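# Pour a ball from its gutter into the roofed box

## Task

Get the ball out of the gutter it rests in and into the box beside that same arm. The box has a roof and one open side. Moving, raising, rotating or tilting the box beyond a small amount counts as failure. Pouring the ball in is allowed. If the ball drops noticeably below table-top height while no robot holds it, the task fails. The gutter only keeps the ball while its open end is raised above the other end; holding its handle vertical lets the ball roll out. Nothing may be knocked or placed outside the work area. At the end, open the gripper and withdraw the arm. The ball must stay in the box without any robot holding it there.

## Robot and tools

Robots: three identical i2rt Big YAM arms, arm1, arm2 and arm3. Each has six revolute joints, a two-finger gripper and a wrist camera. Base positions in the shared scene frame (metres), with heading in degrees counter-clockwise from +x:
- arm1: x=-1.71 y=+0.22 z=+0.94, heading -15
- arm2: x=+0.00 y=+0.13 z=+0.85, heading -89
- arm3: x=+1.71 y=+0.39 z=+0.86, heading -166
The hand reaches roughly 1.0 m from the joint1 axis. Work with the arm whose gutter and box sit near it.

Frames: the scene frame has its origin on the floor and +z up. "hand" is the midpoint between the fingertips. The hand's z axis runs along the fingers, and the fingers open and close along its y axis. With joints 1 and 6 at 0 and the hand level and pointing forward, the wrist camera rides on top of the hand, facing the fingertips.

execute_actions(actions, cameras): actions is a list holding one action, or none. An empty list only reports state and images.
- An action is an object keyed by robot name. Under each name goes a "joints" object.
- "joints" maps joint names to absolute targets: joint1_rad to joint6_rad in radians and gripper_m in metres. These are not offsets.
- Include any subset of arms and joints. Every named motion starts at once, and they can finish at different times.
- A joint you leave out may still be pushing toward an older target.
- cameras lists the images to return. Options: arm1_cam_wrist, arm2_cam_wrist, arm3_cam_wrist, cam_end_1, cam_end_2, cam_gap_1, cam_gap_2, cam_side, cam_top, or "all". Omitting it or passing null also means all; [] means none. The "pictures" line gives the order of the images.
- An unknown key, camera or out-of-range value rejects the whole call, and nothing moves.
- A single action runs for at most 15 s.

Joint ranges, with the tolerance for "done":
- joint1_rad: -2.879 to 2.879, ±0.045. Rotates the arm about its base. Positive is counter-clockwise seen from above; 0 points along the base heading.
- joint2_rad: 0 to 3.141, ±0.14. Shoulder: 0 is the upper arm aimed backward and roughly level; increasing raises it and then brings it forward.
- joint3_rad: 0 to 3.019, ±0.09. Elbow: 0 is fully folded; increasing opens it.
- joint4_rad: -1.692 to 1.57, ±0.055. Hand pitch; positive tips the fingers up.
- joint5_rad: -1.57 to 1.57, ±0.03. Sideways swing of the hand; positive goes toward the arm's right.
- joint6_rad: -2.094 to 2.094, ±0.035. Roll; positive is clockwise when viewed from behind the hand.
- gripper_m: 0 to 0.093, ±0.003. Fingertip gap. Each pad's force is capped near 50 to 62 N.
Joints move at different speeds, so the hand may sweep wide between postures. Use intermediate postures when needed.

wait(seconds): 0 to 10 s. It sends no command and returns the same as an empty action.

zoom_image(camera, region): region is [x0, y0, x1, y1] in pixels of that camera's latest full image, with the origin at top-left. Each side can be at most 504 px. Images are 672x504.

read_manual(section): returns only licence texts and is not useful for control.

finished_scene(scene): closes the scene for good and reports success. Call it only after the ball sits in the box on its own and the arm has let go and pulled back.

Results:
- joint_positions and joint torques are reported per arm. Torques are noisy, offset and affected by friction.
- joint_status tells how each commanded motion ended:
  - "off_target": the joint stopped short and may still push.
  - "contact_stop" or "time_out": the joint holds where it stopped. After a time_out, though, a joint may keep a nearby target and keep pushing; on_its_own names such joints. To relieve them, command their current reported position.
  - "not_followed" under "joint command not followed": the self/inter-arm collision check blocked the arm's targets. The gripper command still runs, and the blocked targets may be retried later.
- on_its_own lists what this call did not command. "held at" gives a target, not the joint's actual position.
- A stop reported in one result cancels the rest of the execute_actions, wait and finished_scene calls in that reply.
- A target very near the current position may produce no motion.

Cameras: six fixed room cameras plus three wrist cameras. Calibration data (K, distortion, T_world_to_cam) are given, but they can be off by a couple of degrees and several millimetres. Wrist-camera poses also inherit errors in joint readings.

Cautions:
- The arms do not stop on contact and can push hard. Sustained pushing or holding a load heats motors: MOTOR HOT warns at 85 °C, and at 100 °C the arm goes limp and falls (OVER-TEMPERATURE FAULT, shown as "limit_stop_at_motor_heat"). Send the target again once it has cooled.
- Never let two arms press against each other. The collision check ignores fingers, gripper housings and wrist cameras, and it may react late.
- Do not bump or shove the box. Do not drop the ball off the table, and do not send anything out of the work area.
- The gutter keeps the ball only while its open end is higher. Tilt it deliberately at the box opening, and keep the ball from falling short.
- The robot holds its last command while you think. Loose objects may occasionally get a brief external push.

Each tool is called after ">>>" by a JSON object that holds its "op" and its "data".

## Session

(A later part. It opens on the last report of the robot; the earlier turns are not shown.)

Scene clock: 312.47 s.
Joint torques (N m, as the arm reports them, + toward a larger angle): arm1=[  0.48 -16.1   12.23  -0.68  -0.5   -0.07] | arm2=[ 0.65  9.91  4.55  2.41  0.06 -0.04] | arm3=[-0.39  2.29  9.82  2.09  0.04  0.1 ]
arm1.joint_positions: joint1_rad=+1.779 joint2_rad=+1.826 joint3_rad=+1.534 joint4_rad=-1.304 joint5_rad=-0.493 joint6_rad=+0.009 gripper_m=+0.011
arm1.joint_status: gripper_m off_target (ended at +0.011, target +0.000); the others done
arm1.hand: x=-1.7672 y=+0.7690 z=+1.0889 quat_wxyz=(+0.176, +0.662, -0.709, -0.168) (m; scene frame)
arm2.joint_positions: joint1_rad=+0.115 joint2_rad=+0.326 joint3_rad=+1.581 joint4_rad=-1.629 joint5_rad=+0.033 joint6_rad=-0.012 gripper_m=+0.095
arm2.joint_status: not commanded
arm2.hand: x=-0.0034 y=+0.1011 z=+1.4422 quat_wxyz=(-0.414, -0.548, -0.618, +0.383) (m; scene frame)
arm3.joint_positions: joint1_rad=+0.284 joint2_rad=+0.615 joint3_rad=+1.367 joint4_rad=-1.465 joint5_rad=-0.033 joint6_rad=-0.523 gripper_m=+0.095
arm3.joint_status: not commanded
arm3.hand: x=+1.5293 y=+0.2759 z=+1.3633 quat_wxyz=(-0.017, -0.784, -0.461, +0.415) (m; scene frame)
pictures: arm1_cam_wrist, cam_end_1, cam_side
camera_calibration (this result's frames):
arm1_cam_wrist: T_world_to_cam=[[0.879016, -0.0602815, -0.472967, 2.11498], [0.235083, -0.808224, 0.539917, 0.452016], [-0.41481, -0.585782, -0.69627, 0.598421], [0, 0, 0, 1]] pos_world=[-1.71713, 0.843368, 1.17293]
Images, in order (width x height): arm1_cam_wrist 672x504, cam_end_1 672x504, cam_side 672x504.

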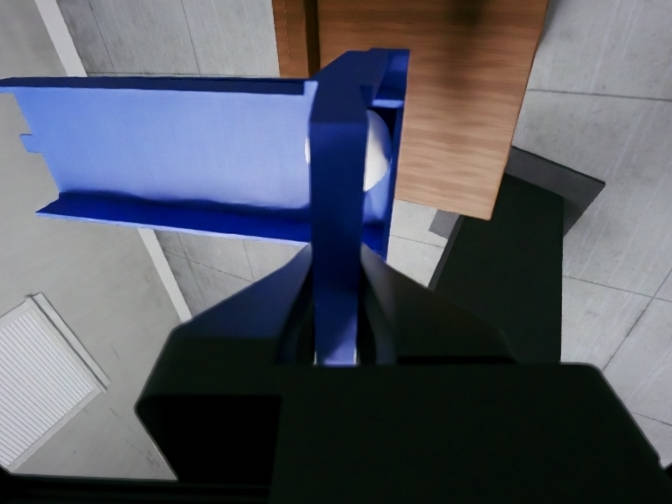

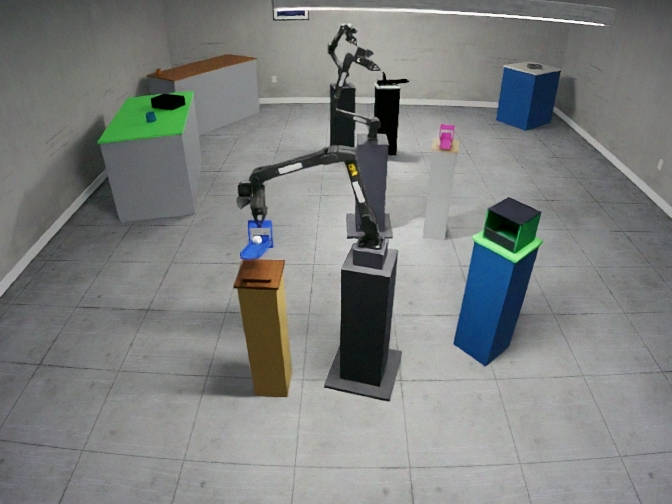

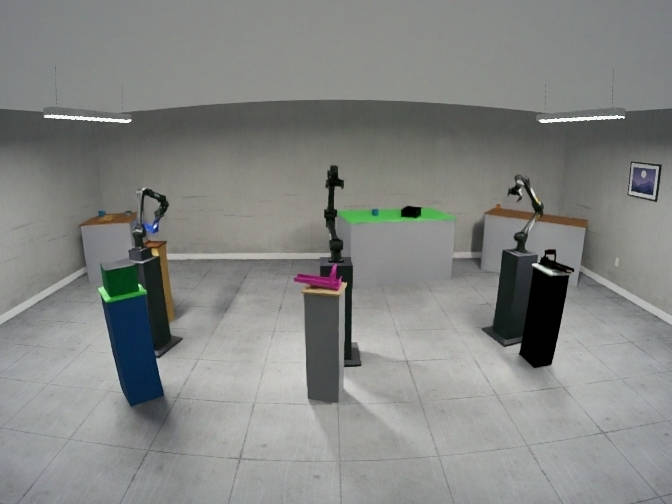

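>>> {"op": "execute_actions", "data": {"actions": [{"arm1": {"joints": {"joint1_rad": -1.578, "joint2_rad": 1.332, "joint3_rad": 1.16, "joint4_rad": -1.106, "joint5_rad": -0.62, "joint6_rad": 0.0, "gripper_m": 0.0}}}], "cameras": ["arm1_cam_wrist", "cam_end_1", "cam_side", "cam_top"]}}

Scene clock: 362.63 s.
Joint torques (N m, as the arm reports them, + toward a larger angle): arm1=[  0.99 -10.54   8.56   1.27  -0.65  -0.05] | arm2=[ 0.59 10.23  4.38  2.53  0.07 -0.05] | arm3=[-0.48  1.77  9.81  1.99  0.06  0.11]
arm1.joint_positions: joint1_rad=-1.581 joint2_rad=+1.334 joint3_rad=+1.174 joint4_rad=-1.119 joint5_rad=-0.610 joint6_rad=+0.005 gripper_m=+0.011
arm1.joint_status: gripper_m off_target (ended at +0.011, target +0.000); the others done
arm1.hand: x=-1.7389 y=-0.2261 z=+1.1909 quat_wxyz=(-0.321, -0.727, -0.603, -0.072) (m; scene frame)
arm2.joint_positions: joint1_rad=+0.115 joint2_rad=+0.326 joint3_rad=+1.581 joint4_rad=-1.629 joint5_rad=+0.033 joint6_rad=-0.012 gripper_m=+0.095
arm2.joint_status: not commanded
arm2.hand: x=-0.0034 y=+0.1011 z=+1.4422 quat_wxyz=(-0.414, -0.548, -0.618, +0.383) (m; scene frame)
arm3.joint_positions: joint1_rad=+0.284 joint2_rad=+0.615 joint3_rad=+1.367 joint4_rad=-1.465 joint5_rad=-0.033 joint6_rad=-0.523 gripper_m=+0.095
arm3.joint_status: not commanded
arm3.hand: x=+1.5293 y=+0.2759 z=+1.3633 quat_wxyz=(-0.017, -0.784, -0.461, +0.415) (m; scene frame)
pictures: arm1_cam_wrist, cam_end_1, cam_side, cam_top
camera_calibration (this result's frames):
arm1_cam_wrist: T_world_to_cam=[[-0.83094, 0.0599633, -0.553121, -0.772436], [-0.0840618, 0.96923, 0.231357, -0.199532], [0.549975, 0.23874, -0.800332, 2.08627], [0, 0, 0, 1]] pos_world=[-1.80602, -0.258367, 1.28862]
Images, in order (width x height): arm1_cam_wrist 672x504, cam_end_1 672x504, cam_side 672x504, cam_top 672x504.

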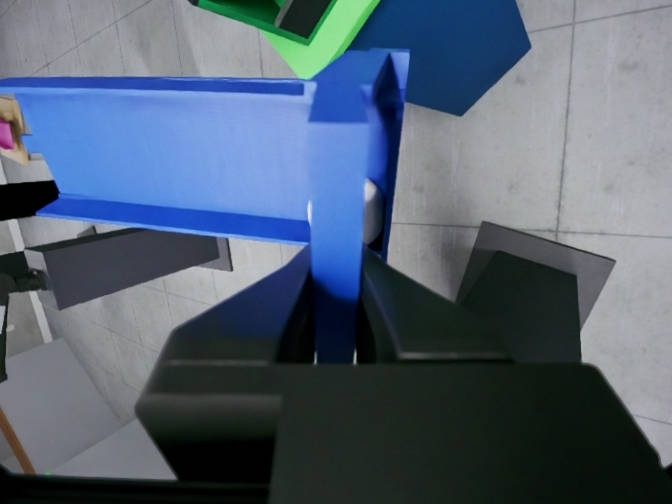

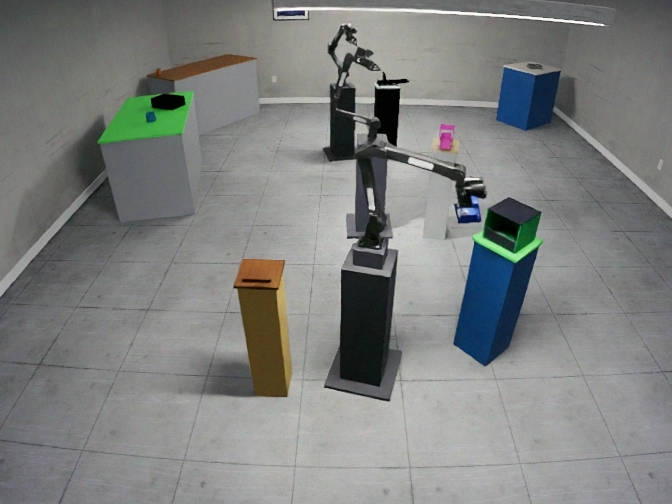

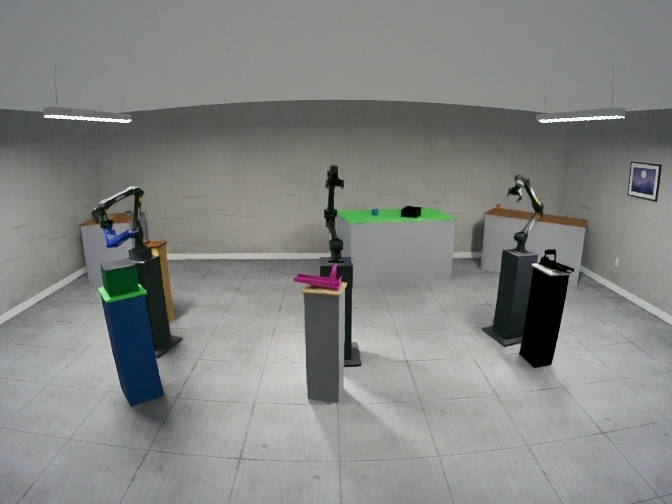

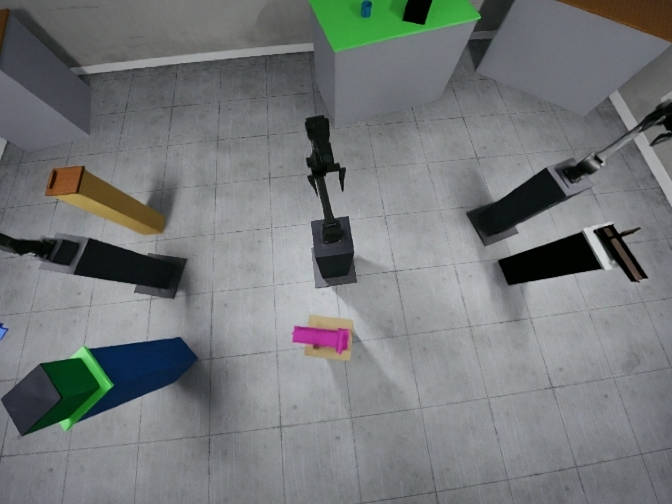

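>>> {"op": "zoom_image", "data": {"camera": "arm1_cam_wrist", "region": [170, 0, 400, 90]}}

>>> {"op": "zoom_image", "data": {"camera": "cam_end_1", "region": [430, 160, 560, 270]}}

>>> {"op": "zoom_image", "data": {"camera": "cam_side", "region": [70, 180, 190, 310]}}

Region (170, 0, 400, 90) of arm1_cam_wrist's 672x504 image, scaled by 2.191, with more detail than that image has; it fills the top 197 rows of this view, and the rest is white.

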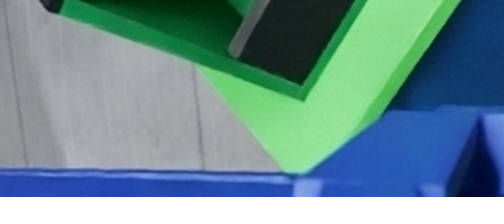

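Region (430, 160, 560, 270) of cam_end_1's 672x504 image, scaled by 3.877, with more detail than that image has; it fills the top 426 rows of this view, and the rest is white.

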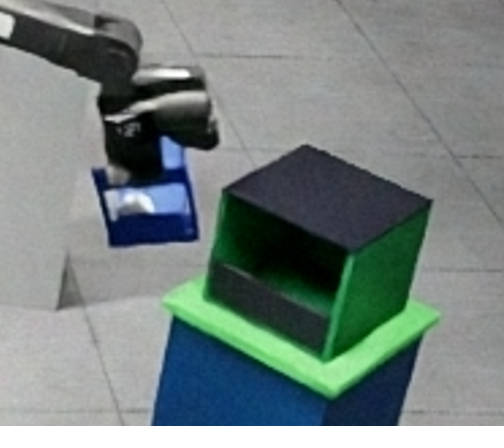

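Region (70, 180, 190, 310) of cam_side's 672x504 image, scaled by 3.877, with more detail than that image has; it fills the left 465 columns of this view, and the rest is white.

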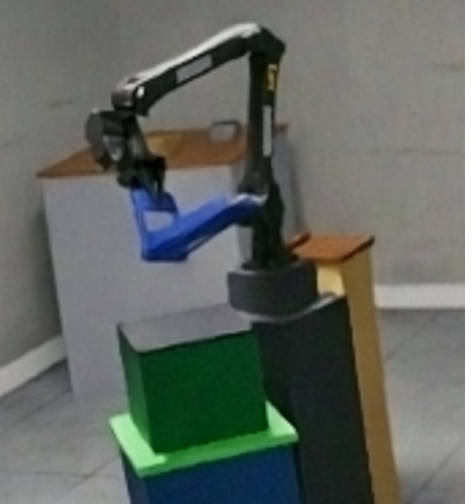

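>>> {"op": "execute_actions", "data": {"actions": [{"arm1": {"joints": {"joint1_rad": -1.578, "joint2_rad": 1.488, "joint3_rad": 0.887, "joint4_rad": -0.698, "joint5_rad": -0.60, "joint6_rad": 0.667, "gripper_m": 0.0}}}], "cameras": ["arm1_cam_wrist", "cam_end_1", "cam_side", "cam_top"]}}

>>> {"op": "zoom_image", "data": {"camera": "cam_end_1", "region": [430, 160, 560, 270]}}

>>> {"op": "zoom_image", "data": {"camera": "cam_side", "region": [70, 180, 190, 310]}}

Scene clock: 429.00 s.
Joint torques (N m, as the arm reports them, + toward a larger angle): arm1=[  0.9  -12.42   8.84   1.49  -0.6    0.07] | arm2=[ 1.05 10.57  4.47  2.47  0.06 -0.03] | arm3=[-0.36  2.33  9.88  2.03  0.03  0.1 ]
arm1.joint_positions: joint1_rad=-1.581 joint2_rad=+1.506 joint3_rad=+0.874 joint4_rad=-0.719 joint5_rad=-0.591 joint6_rad=+0.658 gripper_m=+0.011
arm1.joint_status: gripper_m off_target (ended at +0.011, target +0.000); the others done
arm1.hand: x=-1.7365 y=-0.2087 z=+1.0191 quat_wxyz=(-0.249, -0.892, -0.329, -0.183) (m; scene frame)
arm2.joint_positions: joint1_rad=+0.115 joint2_rad=+0.326 joint3_rad=+1.581 joint4_rad=-1.629 joint5_rad=+0.033 joint6_rad=-0.012 gripper_m=+0.095
arm2.joint_status: not commanded
arm2.hand: x=-0.0034 y=+0.1011 z=+1.4422 quat_wxyz=(-0.414, -0.548, -0.618, +0.383) (m; scene frame)
arm3.joint_positions: joint1_rad=+0.284 joint2_rad=+0.615 joint3_rad=+1.367 joint4_rad=-1.465 joint5_rad=-0.033 joint6_rad=-0.523 gripper_m=+0.095
arm3.joint_status: not commanded
arm3.hand: x=+1.5293 y=+0.2759 z=+1.3633 quat_wxyz=(-0.017, -0.784, -0.461, +0.415) (m; scene frame)
pictures: arm1_cam_wrist, cam_end_1, cam_side, cam_top
camera_calibration (this result's frames):
arm1_cam_wrist: T_world_to_cam=[[-0.500068, 0.654129, -0.567492, -0.153333], [0.28503, 0.743126, 0.60541, 0.0360988], [0.817734, 0.140994, -0.55806, 2.14093], [0, 0, 0, 1]] pos_world=[-1.83768, -0.228384, 1.0859]
Images, in order (width x height): arm1_cam_wrist 672x504, cam_end_1 672x504, cam_side 672x504, cam_top 672x504.

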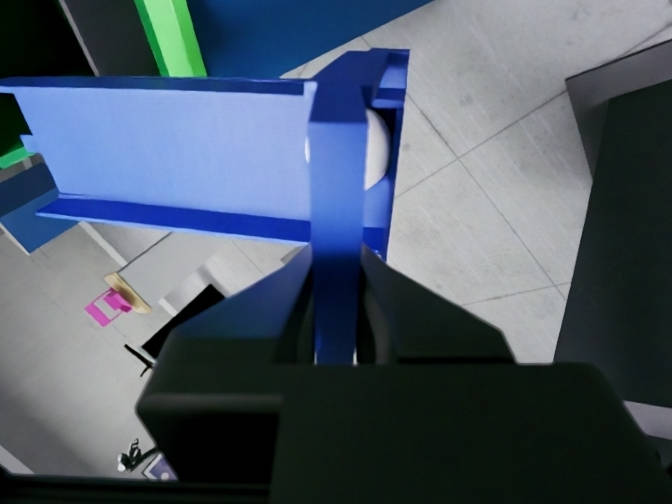

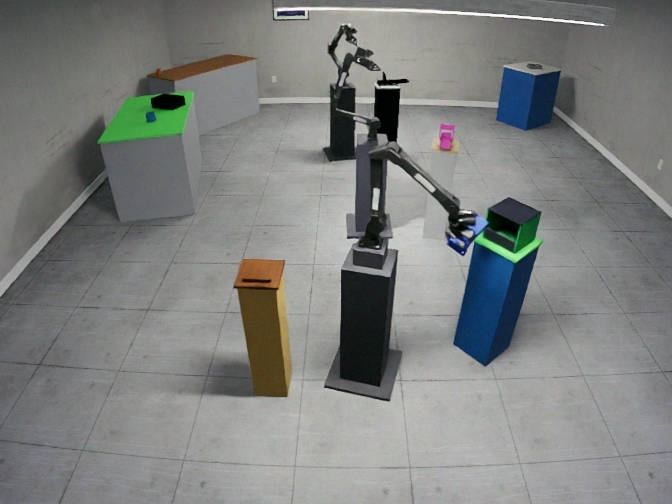

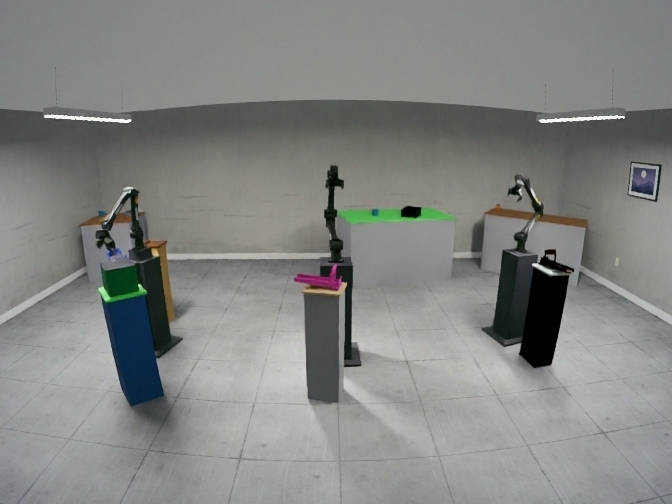

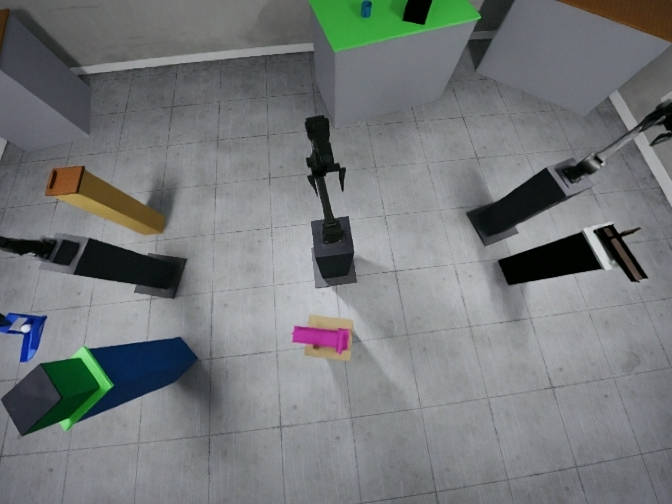

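Region (430, 160, 560, 270) of cam_end_1's 672x504 image, scaled by 3.877, with more detail than that image has; it fills the top 426 rows of this view, and the rest is white.

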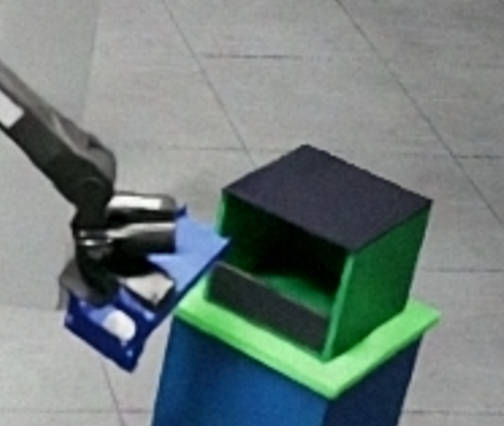

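Region (70, 180, 190, 310) of cam_side's 672x504 image, scaled by 3.877, with more detail than that image has; it fills the left 465 columns of this view, and the rest is white.

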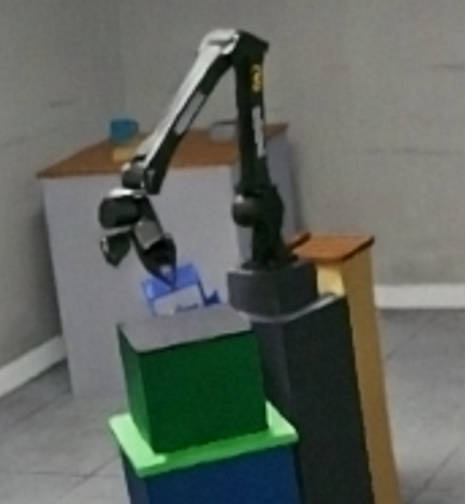

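>>> {"op": "zoom_image", "data": {"camera": "arm1_cam_wrist", "region": [0, 0, 240, 240]}}

Region (0, 0, 240, 240) of arm1_cam_wrist's 672x504 image, scaled by 2.100, with more detail than that image has.

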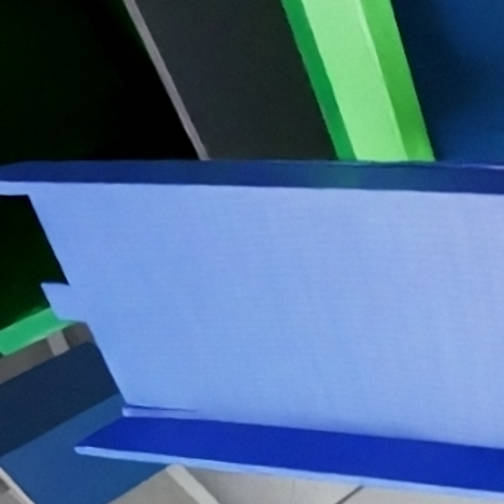

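>>> {"op": "execute_actions", "data": {"actions": [{"arm1": {"joints": {"joint1_rad": -1.415, "joint2_rad": 1.578, "joint3_rad": 1.12, "joint4_rad": -0.815, "joint5_rad": -0.25, "joint6_rad": 0.812, "gripper_m": 0.0}}}], "cameras": ["arm1_cam_wrist", "cam_end_1", "cam_side", "cam_top"]}}

>>> {"op": "zoom_image", "data": {"camera": "cam_end_1", "region": [430, 160, 560, 270]}}

>>> {"op": "zoom_image", "data": {"camera": "cam_top", "region": [0, 290, 130, 440]}}

Scene clock: 479.23 s.
Joint torques (N m, as the arm reports them, + toward a larger angle): arm1=[ -0.08 -13.68  11.94   0.05  -0.08   0.1 ] | arm2=[ 0.66 10.44  4.48  2.47  0.08 -0.03] | arm3=[-0.54  2.01  9.78  2.07  0.06  0.12]
arm1.joint_positions: joint1_rad=-1.407 joint2_rad=+1.587 joint3_rad=+1.077 joint4_rad=-0.803 joint5_rad=-0.249 joint6_rad=+0.802 gripper_m=+0.011
arm1.joint_status: gripper_m off_target (ended at +0.011, target +0.000); the others done
arm1.hand: x=-1.7212 y=-0.2700 z=+1.0320 quat_wxyz=(-0.167, -0.924, -0.339, -0.060) (m; scene frame)
arm2.joint_positions: joint1_rad=+0.115 joint2_rad=+0.326 joint3_rad=+1.581 joint4_rad=-1.629 joint5_rad=+0.033 joint6_rad=-0.012 gripper_m=+0.095
arm2.joint_status: not commanded
arm2.hand: x=-0.0034 y=+0.1011 z=+1.4422 quat_wxyz=(-0.414, -0.548, -0.618, +0.383) (m; scene frame)
arm3.joint_positions: joint1_rad=+0.284 joint2_rad=+0.615 joint3_rad=+1.367 joint4_rad=-1.465 joint5_rad=-0.033 joint6_rad=-0.523 gripper_m=+0.095
arm3.joint_status: not commanded
arm3.hand: x=+1.5293 y=+0.2759 z=+1.3633 quat_wxyz=(-0.017, -0.784, -0.461, +0.415) (m; scene frame)
pictures: arm1_cam_wrist, cam_end_1, cam_side, cam_top
camera_calibration (this result's frames):
arm1_cam_wrist: T_world_to_cam=[[-0.610343, 0.709654, -0.351957, -0.495502], [0.47936, 0.684611, 0.54911, 0.446302], [0.630631, 0.166431, -0.758027, 2.03548], [0, 0, 0, 1]] pos_world=[-1.8, -0.292675, 1.12348]
Images, in order (width x height): arm1_cam_wrist 672x504, cam_end_1 672x504, cam_side 672x504, cam_top 672x504.

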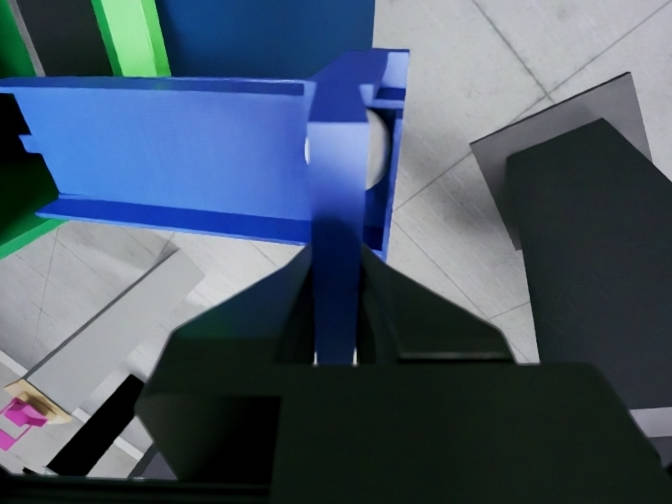

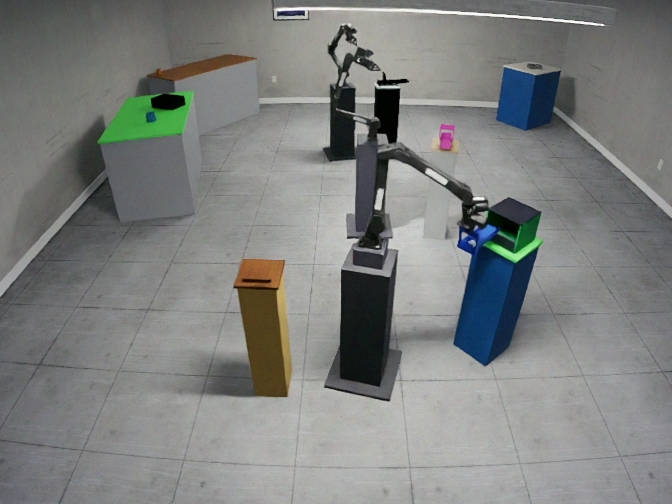

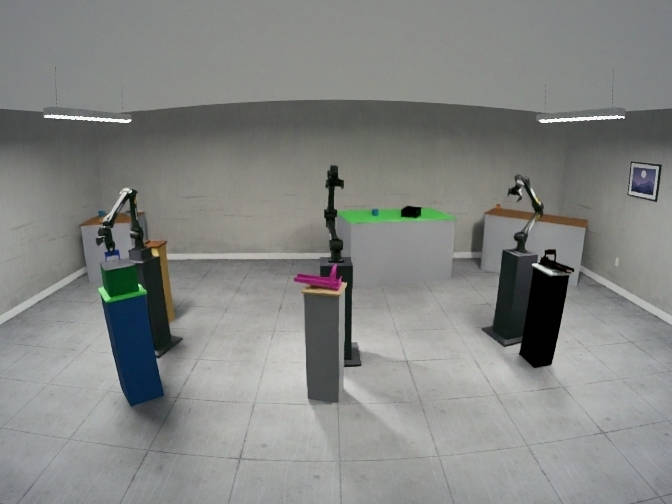

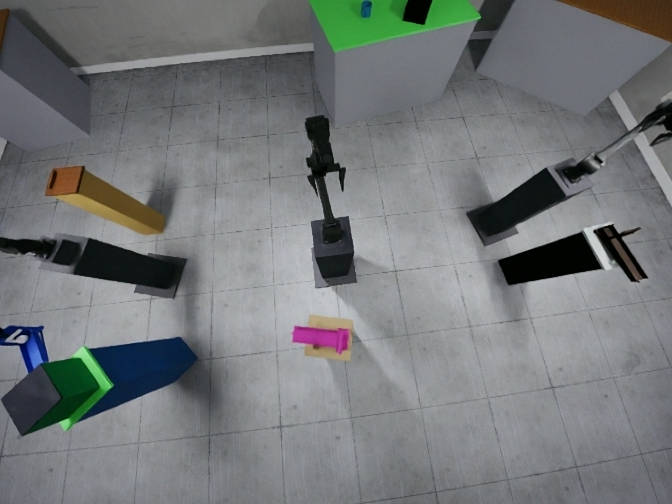

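Region (430, 160, 560, 270) of cam_end_1's 672x504 image, scaled by 3.877, with more detail than that image has; it fills the top 426 rows of this view, and the rest is white.

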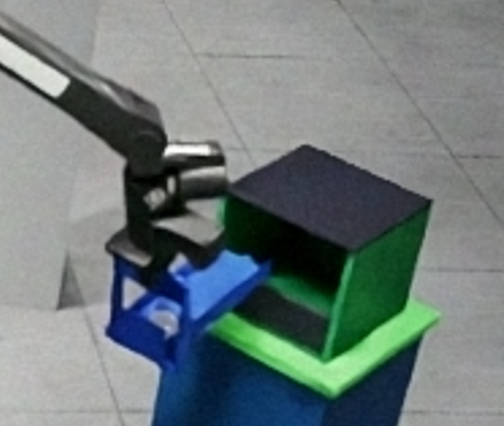

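Region (0, 290, 130, 440) of cam_top's 672x504 image, scaled by 3.360, with more detail than that image has; it fills the left 437 columns of this view, and the rest is white.

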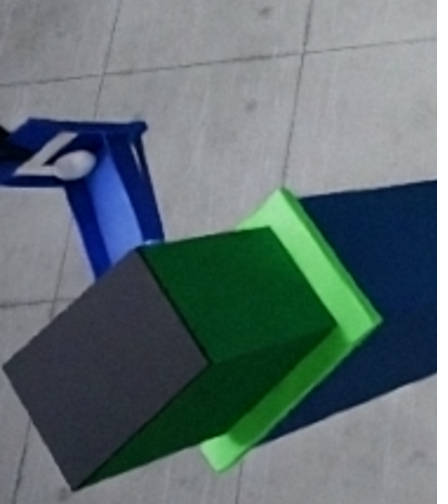

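>>> {"op": "execute_actions", "data": {"actions": [{"arm1": {"joints": {"joint1_rad": -1.382, "joint2_rad": 1.636, "joint3_rad": 1.208, "joint4_rad": -0.842, "joint5_rad": -0.238, "joint6_rad": 0.85, "gripper_m": 0.0}}}], "cameras": ["arm1_cam_wrist", "cam_end_1"]}}

>>> {"op": "zoom_image", "data": {"camera": "cam_end_1", "region": [430, 160, 560, 270]}}

Scene clock: 525.87 s.
Joint torques (N m, as the arm reports them, + toward a larger angle): arm1=[  1.45 -13.4   13.42   0.15  -0.08   0.09] | arm2=[ 0.68 10.37  4.44  2.47  0.09 -0.06] | arm3=[-0.37  2.03  9.78  1.99  0.04  0.11]
arm1.joint_positions: joint1_rad=-1.390 joint2_rad=+1.633 joint3_rad=+1.148 joint4_rad=-0.831 joint5_rad=-0.237 joint6_rad=+0.840 gripper_m=+0.011
arm1.joint_status: gripper_m off_target (ended at +0.011, target +0.000); the others done
arm1.hand: x=-1.7169 y=-0.2911 z=+1.0360 quat_wxyz=(-0.162, -0.929, -0.328, -0.059) (m; scene frame)
arm2.joint_positions: joint1_rad=+0.115 joint2_rad=+0.326 joint3_rad=+1.581 joint4_rad=-1.629 joint5_rad=+0.033 joint6_rad=-0.012 gripper_m=+0.095
arm2.joint_status: not commanded
arm2.hand: x=-0.0034 y=+0.1011 z=+1.4422 quat_wxyz=(-0.414, -0.548, -0.618, +0.383) (m; scene frame)
arm3.joint_positions: joint1_rad=+0.284 joint2_rad=+0.615 joint3_rad=+1.367 joint4_rad=-1.465 joint5_rad=-0.033 joint6_rad=-0.523 gripper_m=+0.095
arm3.joint_status: not commanded
arm3.hand: x=+1.5293 y=+0.2759 z=+1.3633 quat_wxyz=(-0.017, -0.784, -0.461, +0.415) (m; scene frame)
pictures: arm1_cam_wrist, cam_end_1
camera_calibration (this result's frames):
arm1_cam_wrist: T_world_to_cam=[[-0.594677, 0.727387, -0.342443, -0.454289], [0.495313, 0.666982, 0.556597, 0.470987], [0.633265, 0.161379, -0.756923, 2.04122], [0, 0, 0, 1]] pos_world=[-1.79607, -0.313104, 1.12733]
Images, in order (width x height): arm1_cam_wrist 672x504, cam_end_1 672x504.

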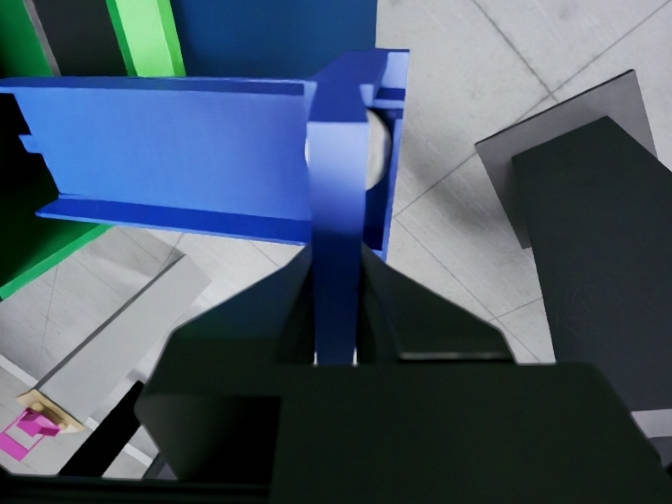

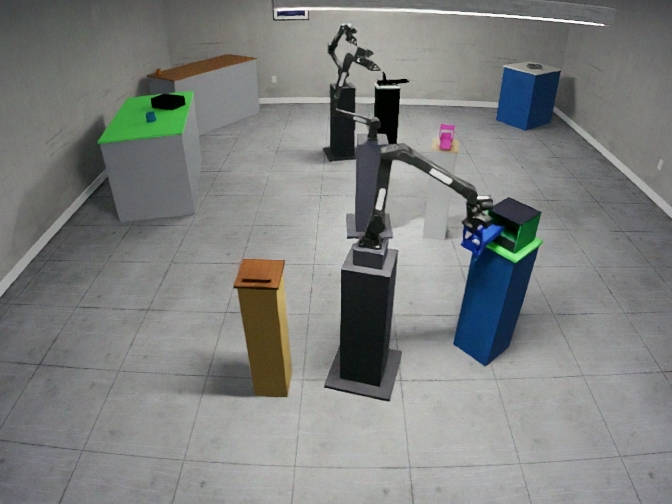

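Region (430, 160, 560, 270) of cam_end_1's 672x504 image, scaled by 3.877, with more detail than that image has; it fills the top 426 rows of this view, and the rest is white.

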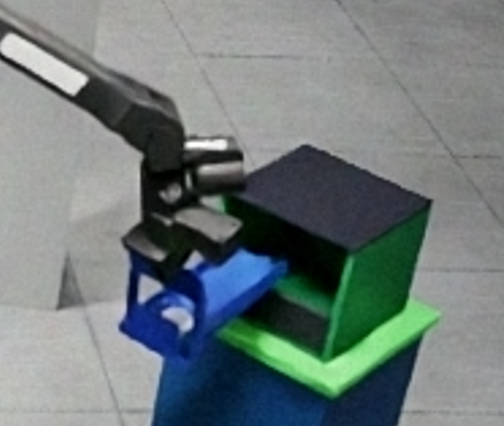

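>>> {"op": "execute_actions", "data": {"actions": [{"arm1": {"joints": {"joint1_rad": -1.340, "joint2_rad": 1.70, "joint3_rad": 1.32, "joint4_rad": -0.87, "joint5_rad": -0.228, "joint6_rad": 0.89, "gripper_m": 0.0}}}], "cameras": ["arm1_cam_wrist", "cam_end_1"]}}

>>> {"op": "zoom_image", "data": {"camera": "cam_end_1", "region": [430, 160, 560, 270]}}

Scene clock: 533.73 s.
Joint torques (N m, as the arm reports them, + toward a larger angle): arm1=[  0.78 -14.9   13.67   0.15  -0.09   0.13] | arm2=[ 0.19 10.78  4.67  2.49  0.08 -0.06] | arm3=[-0.94  2.18  9.79  2.01  0.04  0.1 ]
arm1.joint_positions: joint1_rad=-1.341 joint2_rad=+1.700 joint3_rad=+1.260 joint4_rad=-0.859 joint5_rad=-0.226 joint6_rad=+0.880 gripper_m=+0.011
arm1.joint_status: gripper_m off_target (ended at +0.011, target +0.000); the others done
arm1.hand: x=-1.6944 y=-0.3272 z=+1.0451 quat_wxyz=(-0.165, -0.927, -0.333, -0.059) (m; scene frame)
arm2.joint_positions: joint1_rad=+0.115 joint2_rad=+0.326 joint3_rad=+1.581 joint4_rad=-1.629 joint5_rad=+0.033 joint6_rad=-0.012 gripper_m=+0.095
arm2.joint_status: not commanded
arm2.hand: x=-0.0034 y=+0.1011 z=+1.4422 quat_wxyz=(-0.414, -0.548, -0.618, +0.383) (m; scene frame)
arm3.joint_positions: joint1_rad=+0.284 joint2_rad=+0.615 joint3_rad=+1.367 joint4_rad=-1.465 joint5_rad=-0.033 joint6_rad=-0.523 gripper_m=+0.095
arm3.joint_status: not commanded
arm3.hand: x=+1.5293 y=+0.2759 z=+1.3633 quat_wxyz=(-0.017, -0.784, -0.461, +0.415) (m; scene frame)
pictures: arm1_cam_wrist, cam_end_1
camera_calibration (this result's frames):
arm1_cam_wrist: T_world_to_cam=[[-0.601787, 0.718917, -0.347866, -0.420736], [0.489316, 0.676129, 0.550836, 0.477674], [0.631207, 0.16127, -0.758663, 2.03799], [0, 0, 0, 1]] pos_world=[-1.77332, -0.349161, 1.13667]
Images, in order (width x height): arm1_cam_wrist 672x504, cam_end_1 672x504.

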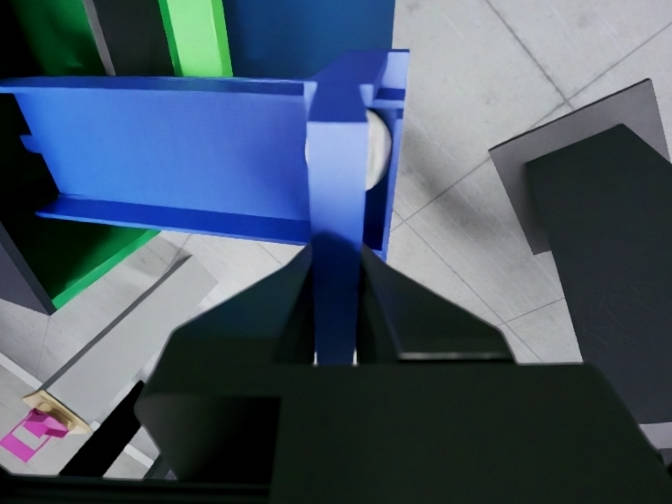

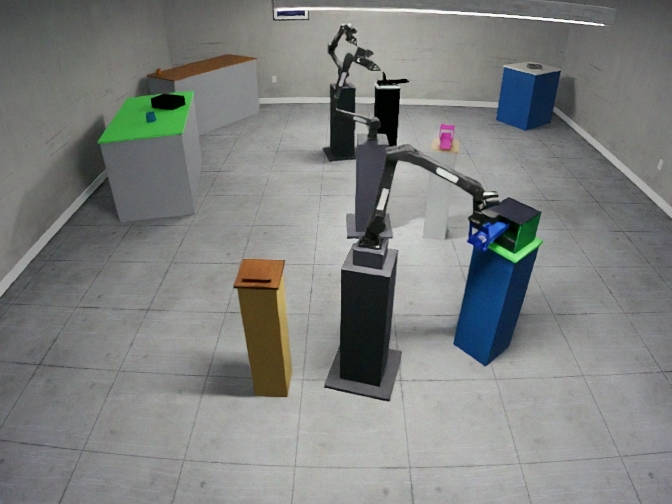

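Region (430, 160, 560, 270) of cam_end_1's 672x504 image, scaled by 3.877, with more detail than that image has; it fills the top 426 rows of this view, and the rest is white.

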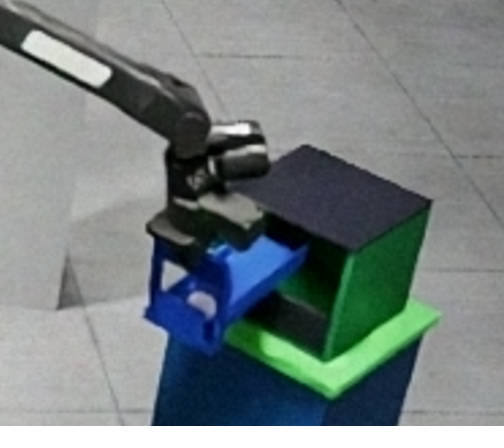

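>>> {"op": "execute_actions", "data": {"actions": [{"arm1": {"joints": {"joint1_rad": -1.308, "joint2_rad": 1.734, "joint3_rad": 1.44, "joint4_rad": -1.022, "joint5_rad": -0.163, "joint6_rad": 0.912, "gripper_m": 0.0}}}], "cameras": ["arm1_cam_wrist", "cam_end_1"]}}

>>> {"op": "zoom_image", "data": {"camera": "cam_end_1", "region": [430, 160, 560, 270]}}

Scene clock: 586.23 s.
Joint torques (N m, as the arm reports them, + toward a larger angle): arm1=[  1.02 -15.43  13.69  -0.09   0.06   0.12] | arm2=[ 0.49 10.12  4.35  2.51  0.08  0.  ] | arm3=[-0.46  2.11  9.78  2.08  0.04  0.12]
arm1.joint_positions: joint1_rad=-1.314 joint2_rad=+1.731 joint3_rad=+1.382 joint4_rad=-1.009 joint5_rad=-0.163 joint6_rad=+0.903 gripper_m=+0.011
arm1.joint_status: gripper_m off_target (ended at +0.011, target +0.000); the others done
arm1.hand: x=-1.6907 y=-0.3377 z=+1.0676 quat_wxyz=(-0.126, -0.934, -0.331, -0.043) (m; scene frame)
arm2.joint_positions: joint1_rad=+0.115 joint2_rad=+0.326 joint3_rad=+1.581 joint4_rad=-1.629 joint5_rad=+0.033 joint6_rad=-0.012 gripper_m=+0.095
arm2.joint_status: not commanded
arm2.hand: x=-0.0034 y=+0.1011 z=+1.4422 quat_wxyz=(-0.414, -0.548, -0.618, +0.383) (m; scene frame)
arm3.joint_positions: joint1_rad=+0.284 joint2_rad=+0.615 joint3_rad=+1.367 joint4_rad=-1.465 joint5_rad=-0.033 joint6_rad=-0.523 gripper_m=+0.095
arm3.joint_status: not commanded
arm3.hand: x=+1.5293 y=+0.2759 z=+1.3633 quat_wxyz=(-0.017, -0.784, -0.461, +0.415) (m; scene frame)
pictures: arm1_cam_wrist, cam_end_1
camera_calibration (this result's frames):
arm1_cam_wrist: T_world_to_cam=[[-0.611259, 0.744883, -0.267417, -0.496172], [0.526113, 0.634866, 0.565818, 0.502835], [0.591242, 0.20517, -0.779961, 2.02441], [0, 0, 0, 1]] pos_world=[-1.76475, -0.36499, 1.16176]
Images, in order (width x height): arm1_cam_wrist 672x504, cam_end_1 672x504.

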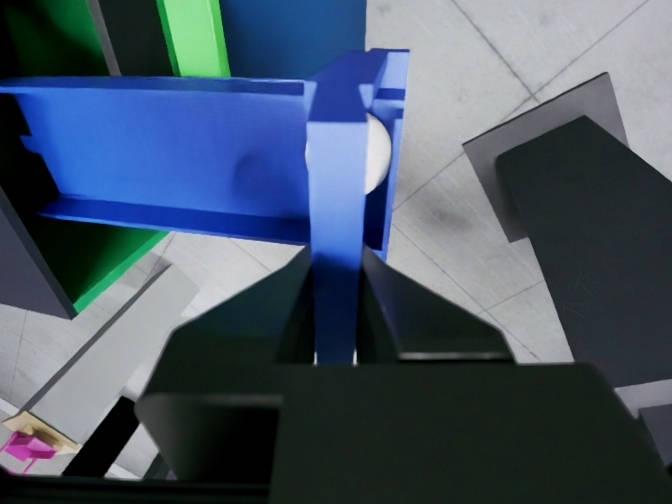

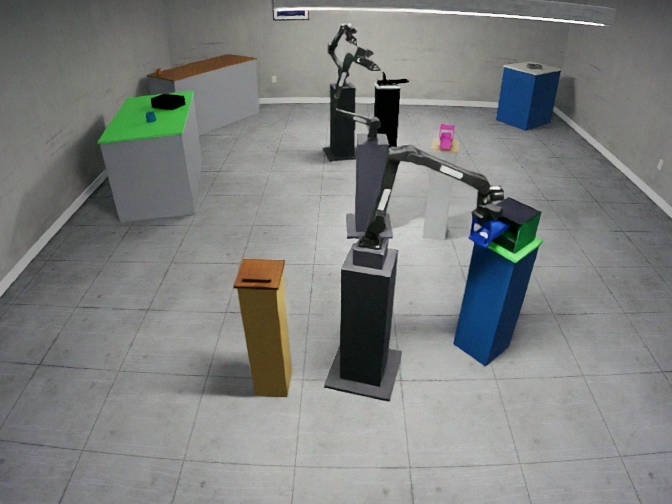

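Region (430, 160, 560, 270) of cam_end_1's 672x504 image, scaled by 3.877, with more detail than that image has; it fills the top 426 rows of this view, and the rest is white.

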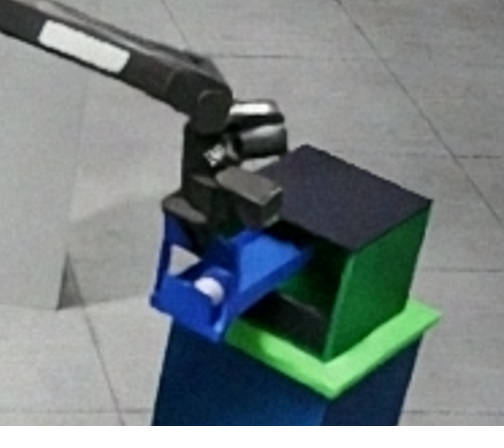

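>>> {"op": "execute_actions", "data": {"actions": [{"arm1": {"joints": {"joint1_rad": -1.277, "joint2_rad": 1.776, "joint3_rad": 1.556, "joint4_rad": -1.172, "joint5_rad": -0.103, "joint6_rad": 0.93, "gripper_m": 0.0}}}], "cameras": ["arm1_cam_wrist", "cam_end_1"]}}

>>> {"op": "execute_actions", "data": {"actions": [{"arm1": {"joints": {"joint1_rad": -1.249, "joint2_rad": 1.831, "joint3_rad": 1.69, "joint4_rad": -1.323, "joint5_rad": -0.047, "joint6_rad": 0.953, "gripper_m": 0.0}}}], "cameras": ["arm1_cam_wrist", "cam_end_1"]}}

>>> {"op": "zoom_image", "data": {"camera": "cam_end_1", "region": [430, 160, 560, 270]}}

Scene clock: 593.63 s.
Joint torques (N m, as the arm reports them, + toward a larger angle): arm1=[  0.99 -16.03  14.11  -0.25   0.09   0.14] | arm2=[ 0.6  10.24  4.6   2.49  0.1  -0.04] | arm3=[-0.48  2.03  9.83  1.99  0.03  0.16]
arm1.joint_positions: joint1_rad=-1.282 joint2_rad=+1.773 joint3_rad=+1.493 joint4_rad=-1.158 joint5_rad=-0.104 joint6_rad=+0.921 gripper_m=+0.011
arm1.joint_status: gripper_m off_target (ended at +0.011, target +0.000); the others done
arm1.hand: x=-1.6824 y=-0.3413 z=+1.0827 quat_wxyz=(-0.079, -0.939, -0.334, -0.031) (m; scene frame)
arm2.joint_positions: joint1_rad=+0.115 joint2_rad=+0.326 joint3_rad=+1.581 joint4_rad=-1.629 joint5_rad=+0.033 joint6_rad=-0.012 gripper_m=+0.095
arm2.joint_status: not commanded
arm2.hand: x=-0.0034 y=+0.1011 z=+1.4422 quat_wxyz=(-0.414, -0.548, -0.618, +0.383) (m; scene frame)
arm3.joint_positions: joint1_rad=+0.284 joint2_rad=+0.615 joint3_rad=+1.367 joint4_rad=-1.465 joint5_rad=-0.033 joint6_rad=-0.523 gripper_m=+0.095
arm3.joint_status: not commanded
arm3.hand: x=+1.5293 y=+0.2759 z=+1.3633 quat_wxyz=(-0.017, -0.784, -0.461, +0.415) (m; scene frame)
pictures: arm1_cam_wrist, cam_end_1
camera_calibration (this result's frames):
arm1_cam_wrist: T_world_to_cam=[[-0.627693, 0.759362, -0.171379, -0.611103], [0.555354, 0.591083, 0.584981, 0.505699], [0.545511, 0.272012, -0.792734, 1.99171], [0, 0, 0, 1]] pos_world=[-1.75093, -0.376632, 1.17834]
Images, in order (width x height): arm1_cam_wrist 672x504, cam_end_1 672x504.

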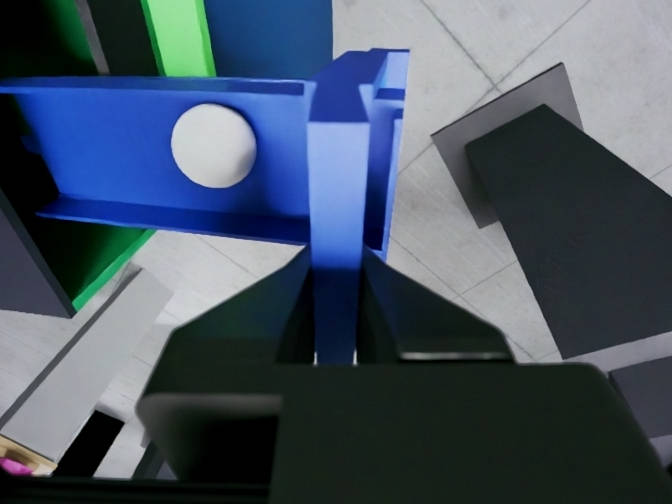

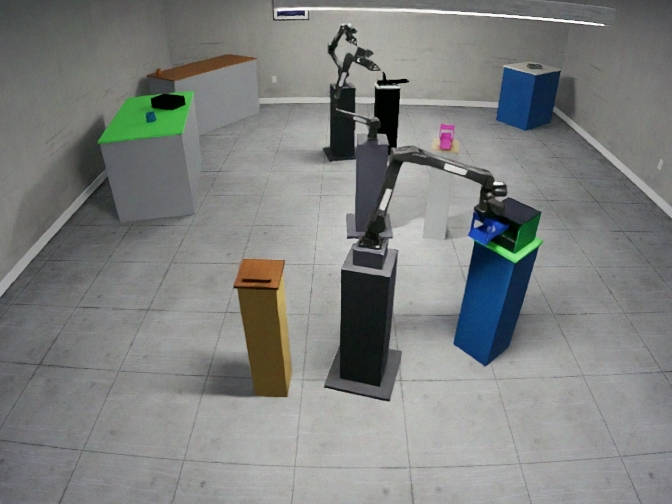

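Scene clock: 594.50 s.
Joint torques (N m, as the arm reports them, + toward a larger angle): arm1=[  1.08 -16.75  14.15  -0.43   0.15   0.14] | arm2=[ 1.05 10.42  4.55  2.43  0.09 -0.04] | arm3=[-0.21  1.92  9.78  2.1   0.02  0.13]
arm1.joint_positions: joint1_rad=-1.255 joint2_rad=+1.829 joint3_rad=+1.627 joint4_rad=-1.308 joint5_rad=-0.048 joint6_rad=+0.943 gripper_m=+0.011
arm1.joint_status: gripper_m off_target (ended at +0.011, target +0.000); the others done
arm1.hand: x=-1.6767 y=-0.3499 z=+1.1006 quat_wxyz=(-0.036, -0.942, -0.334, -0.016) (m; scene frame)
arm2.joint_positions: joint1_rad=+0.115 joint2_rad=+0.326 joint3_rad=+1.581 joint4_rad=-1.629 joint5_rad=+0.033 joint6_rad=-0.012 gripper_m=+0.095
arm2.joint_status: not commanded
arm2.hand: x=-0.0034 y=+0.1011 z=+1.4422 quat_wxyz=(-0.414, -0.548, -0.618, +0.383) (m; scene frame)
arm3.joint_positions: joint1_rad=+0.284 joint2_rad=+0.615 joint3_rad=+1.367 joint4_rad=-1.465 joint5_rad=-0.033 joint6_rad=-0.523 gripper_m=+0.095
arm3.joint_status: not commanded
arm3.hand: x=+1.5293 y=+0.2759 z=+1.3633 quat_wxyz=(-0.017, -0.784, -0.461, +0.415) (m; scene frame)
pictures: arm1_cam_wrist, cam_end_1
camera_calibration (this result's frames):
arm1_cam_wrist: T_world_to_cam=[[-0.633643, 0.769413, -0.0806283, -0.704291], [0.58961, 0.547768, 0.593557, 0.529992], [0.500856, 0.328564, -0.800743, 1.95891], [0, 0, 0, 1]] pos_world=[-1.73989, -0.39205, 1.19722]
Images, in order (width x height): arm1_cam_wrist 672x504, cam_end_1 672x504.

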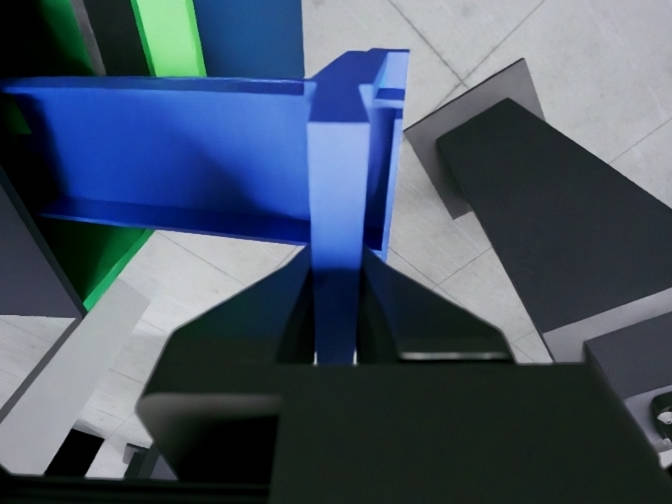

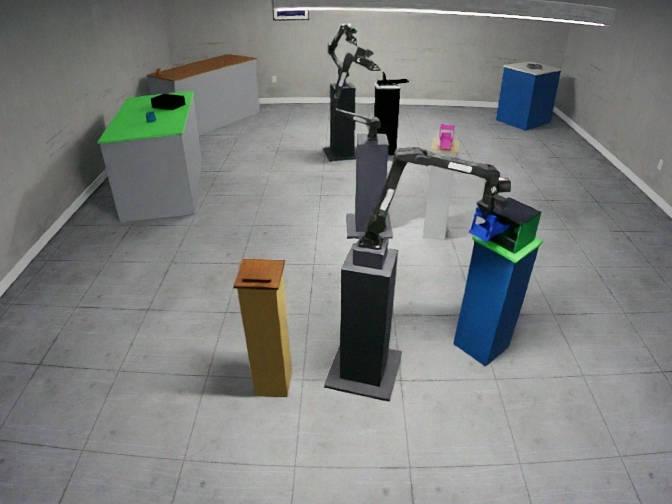

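Region (430, 160, 560, 270) of cam_end_1's 672x504 image, scaled by 3.877, with more detail than that image has; it fills the top 426 rows of this view, and the rest is white.

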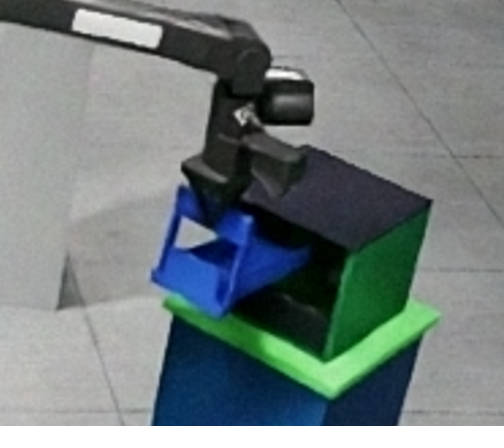

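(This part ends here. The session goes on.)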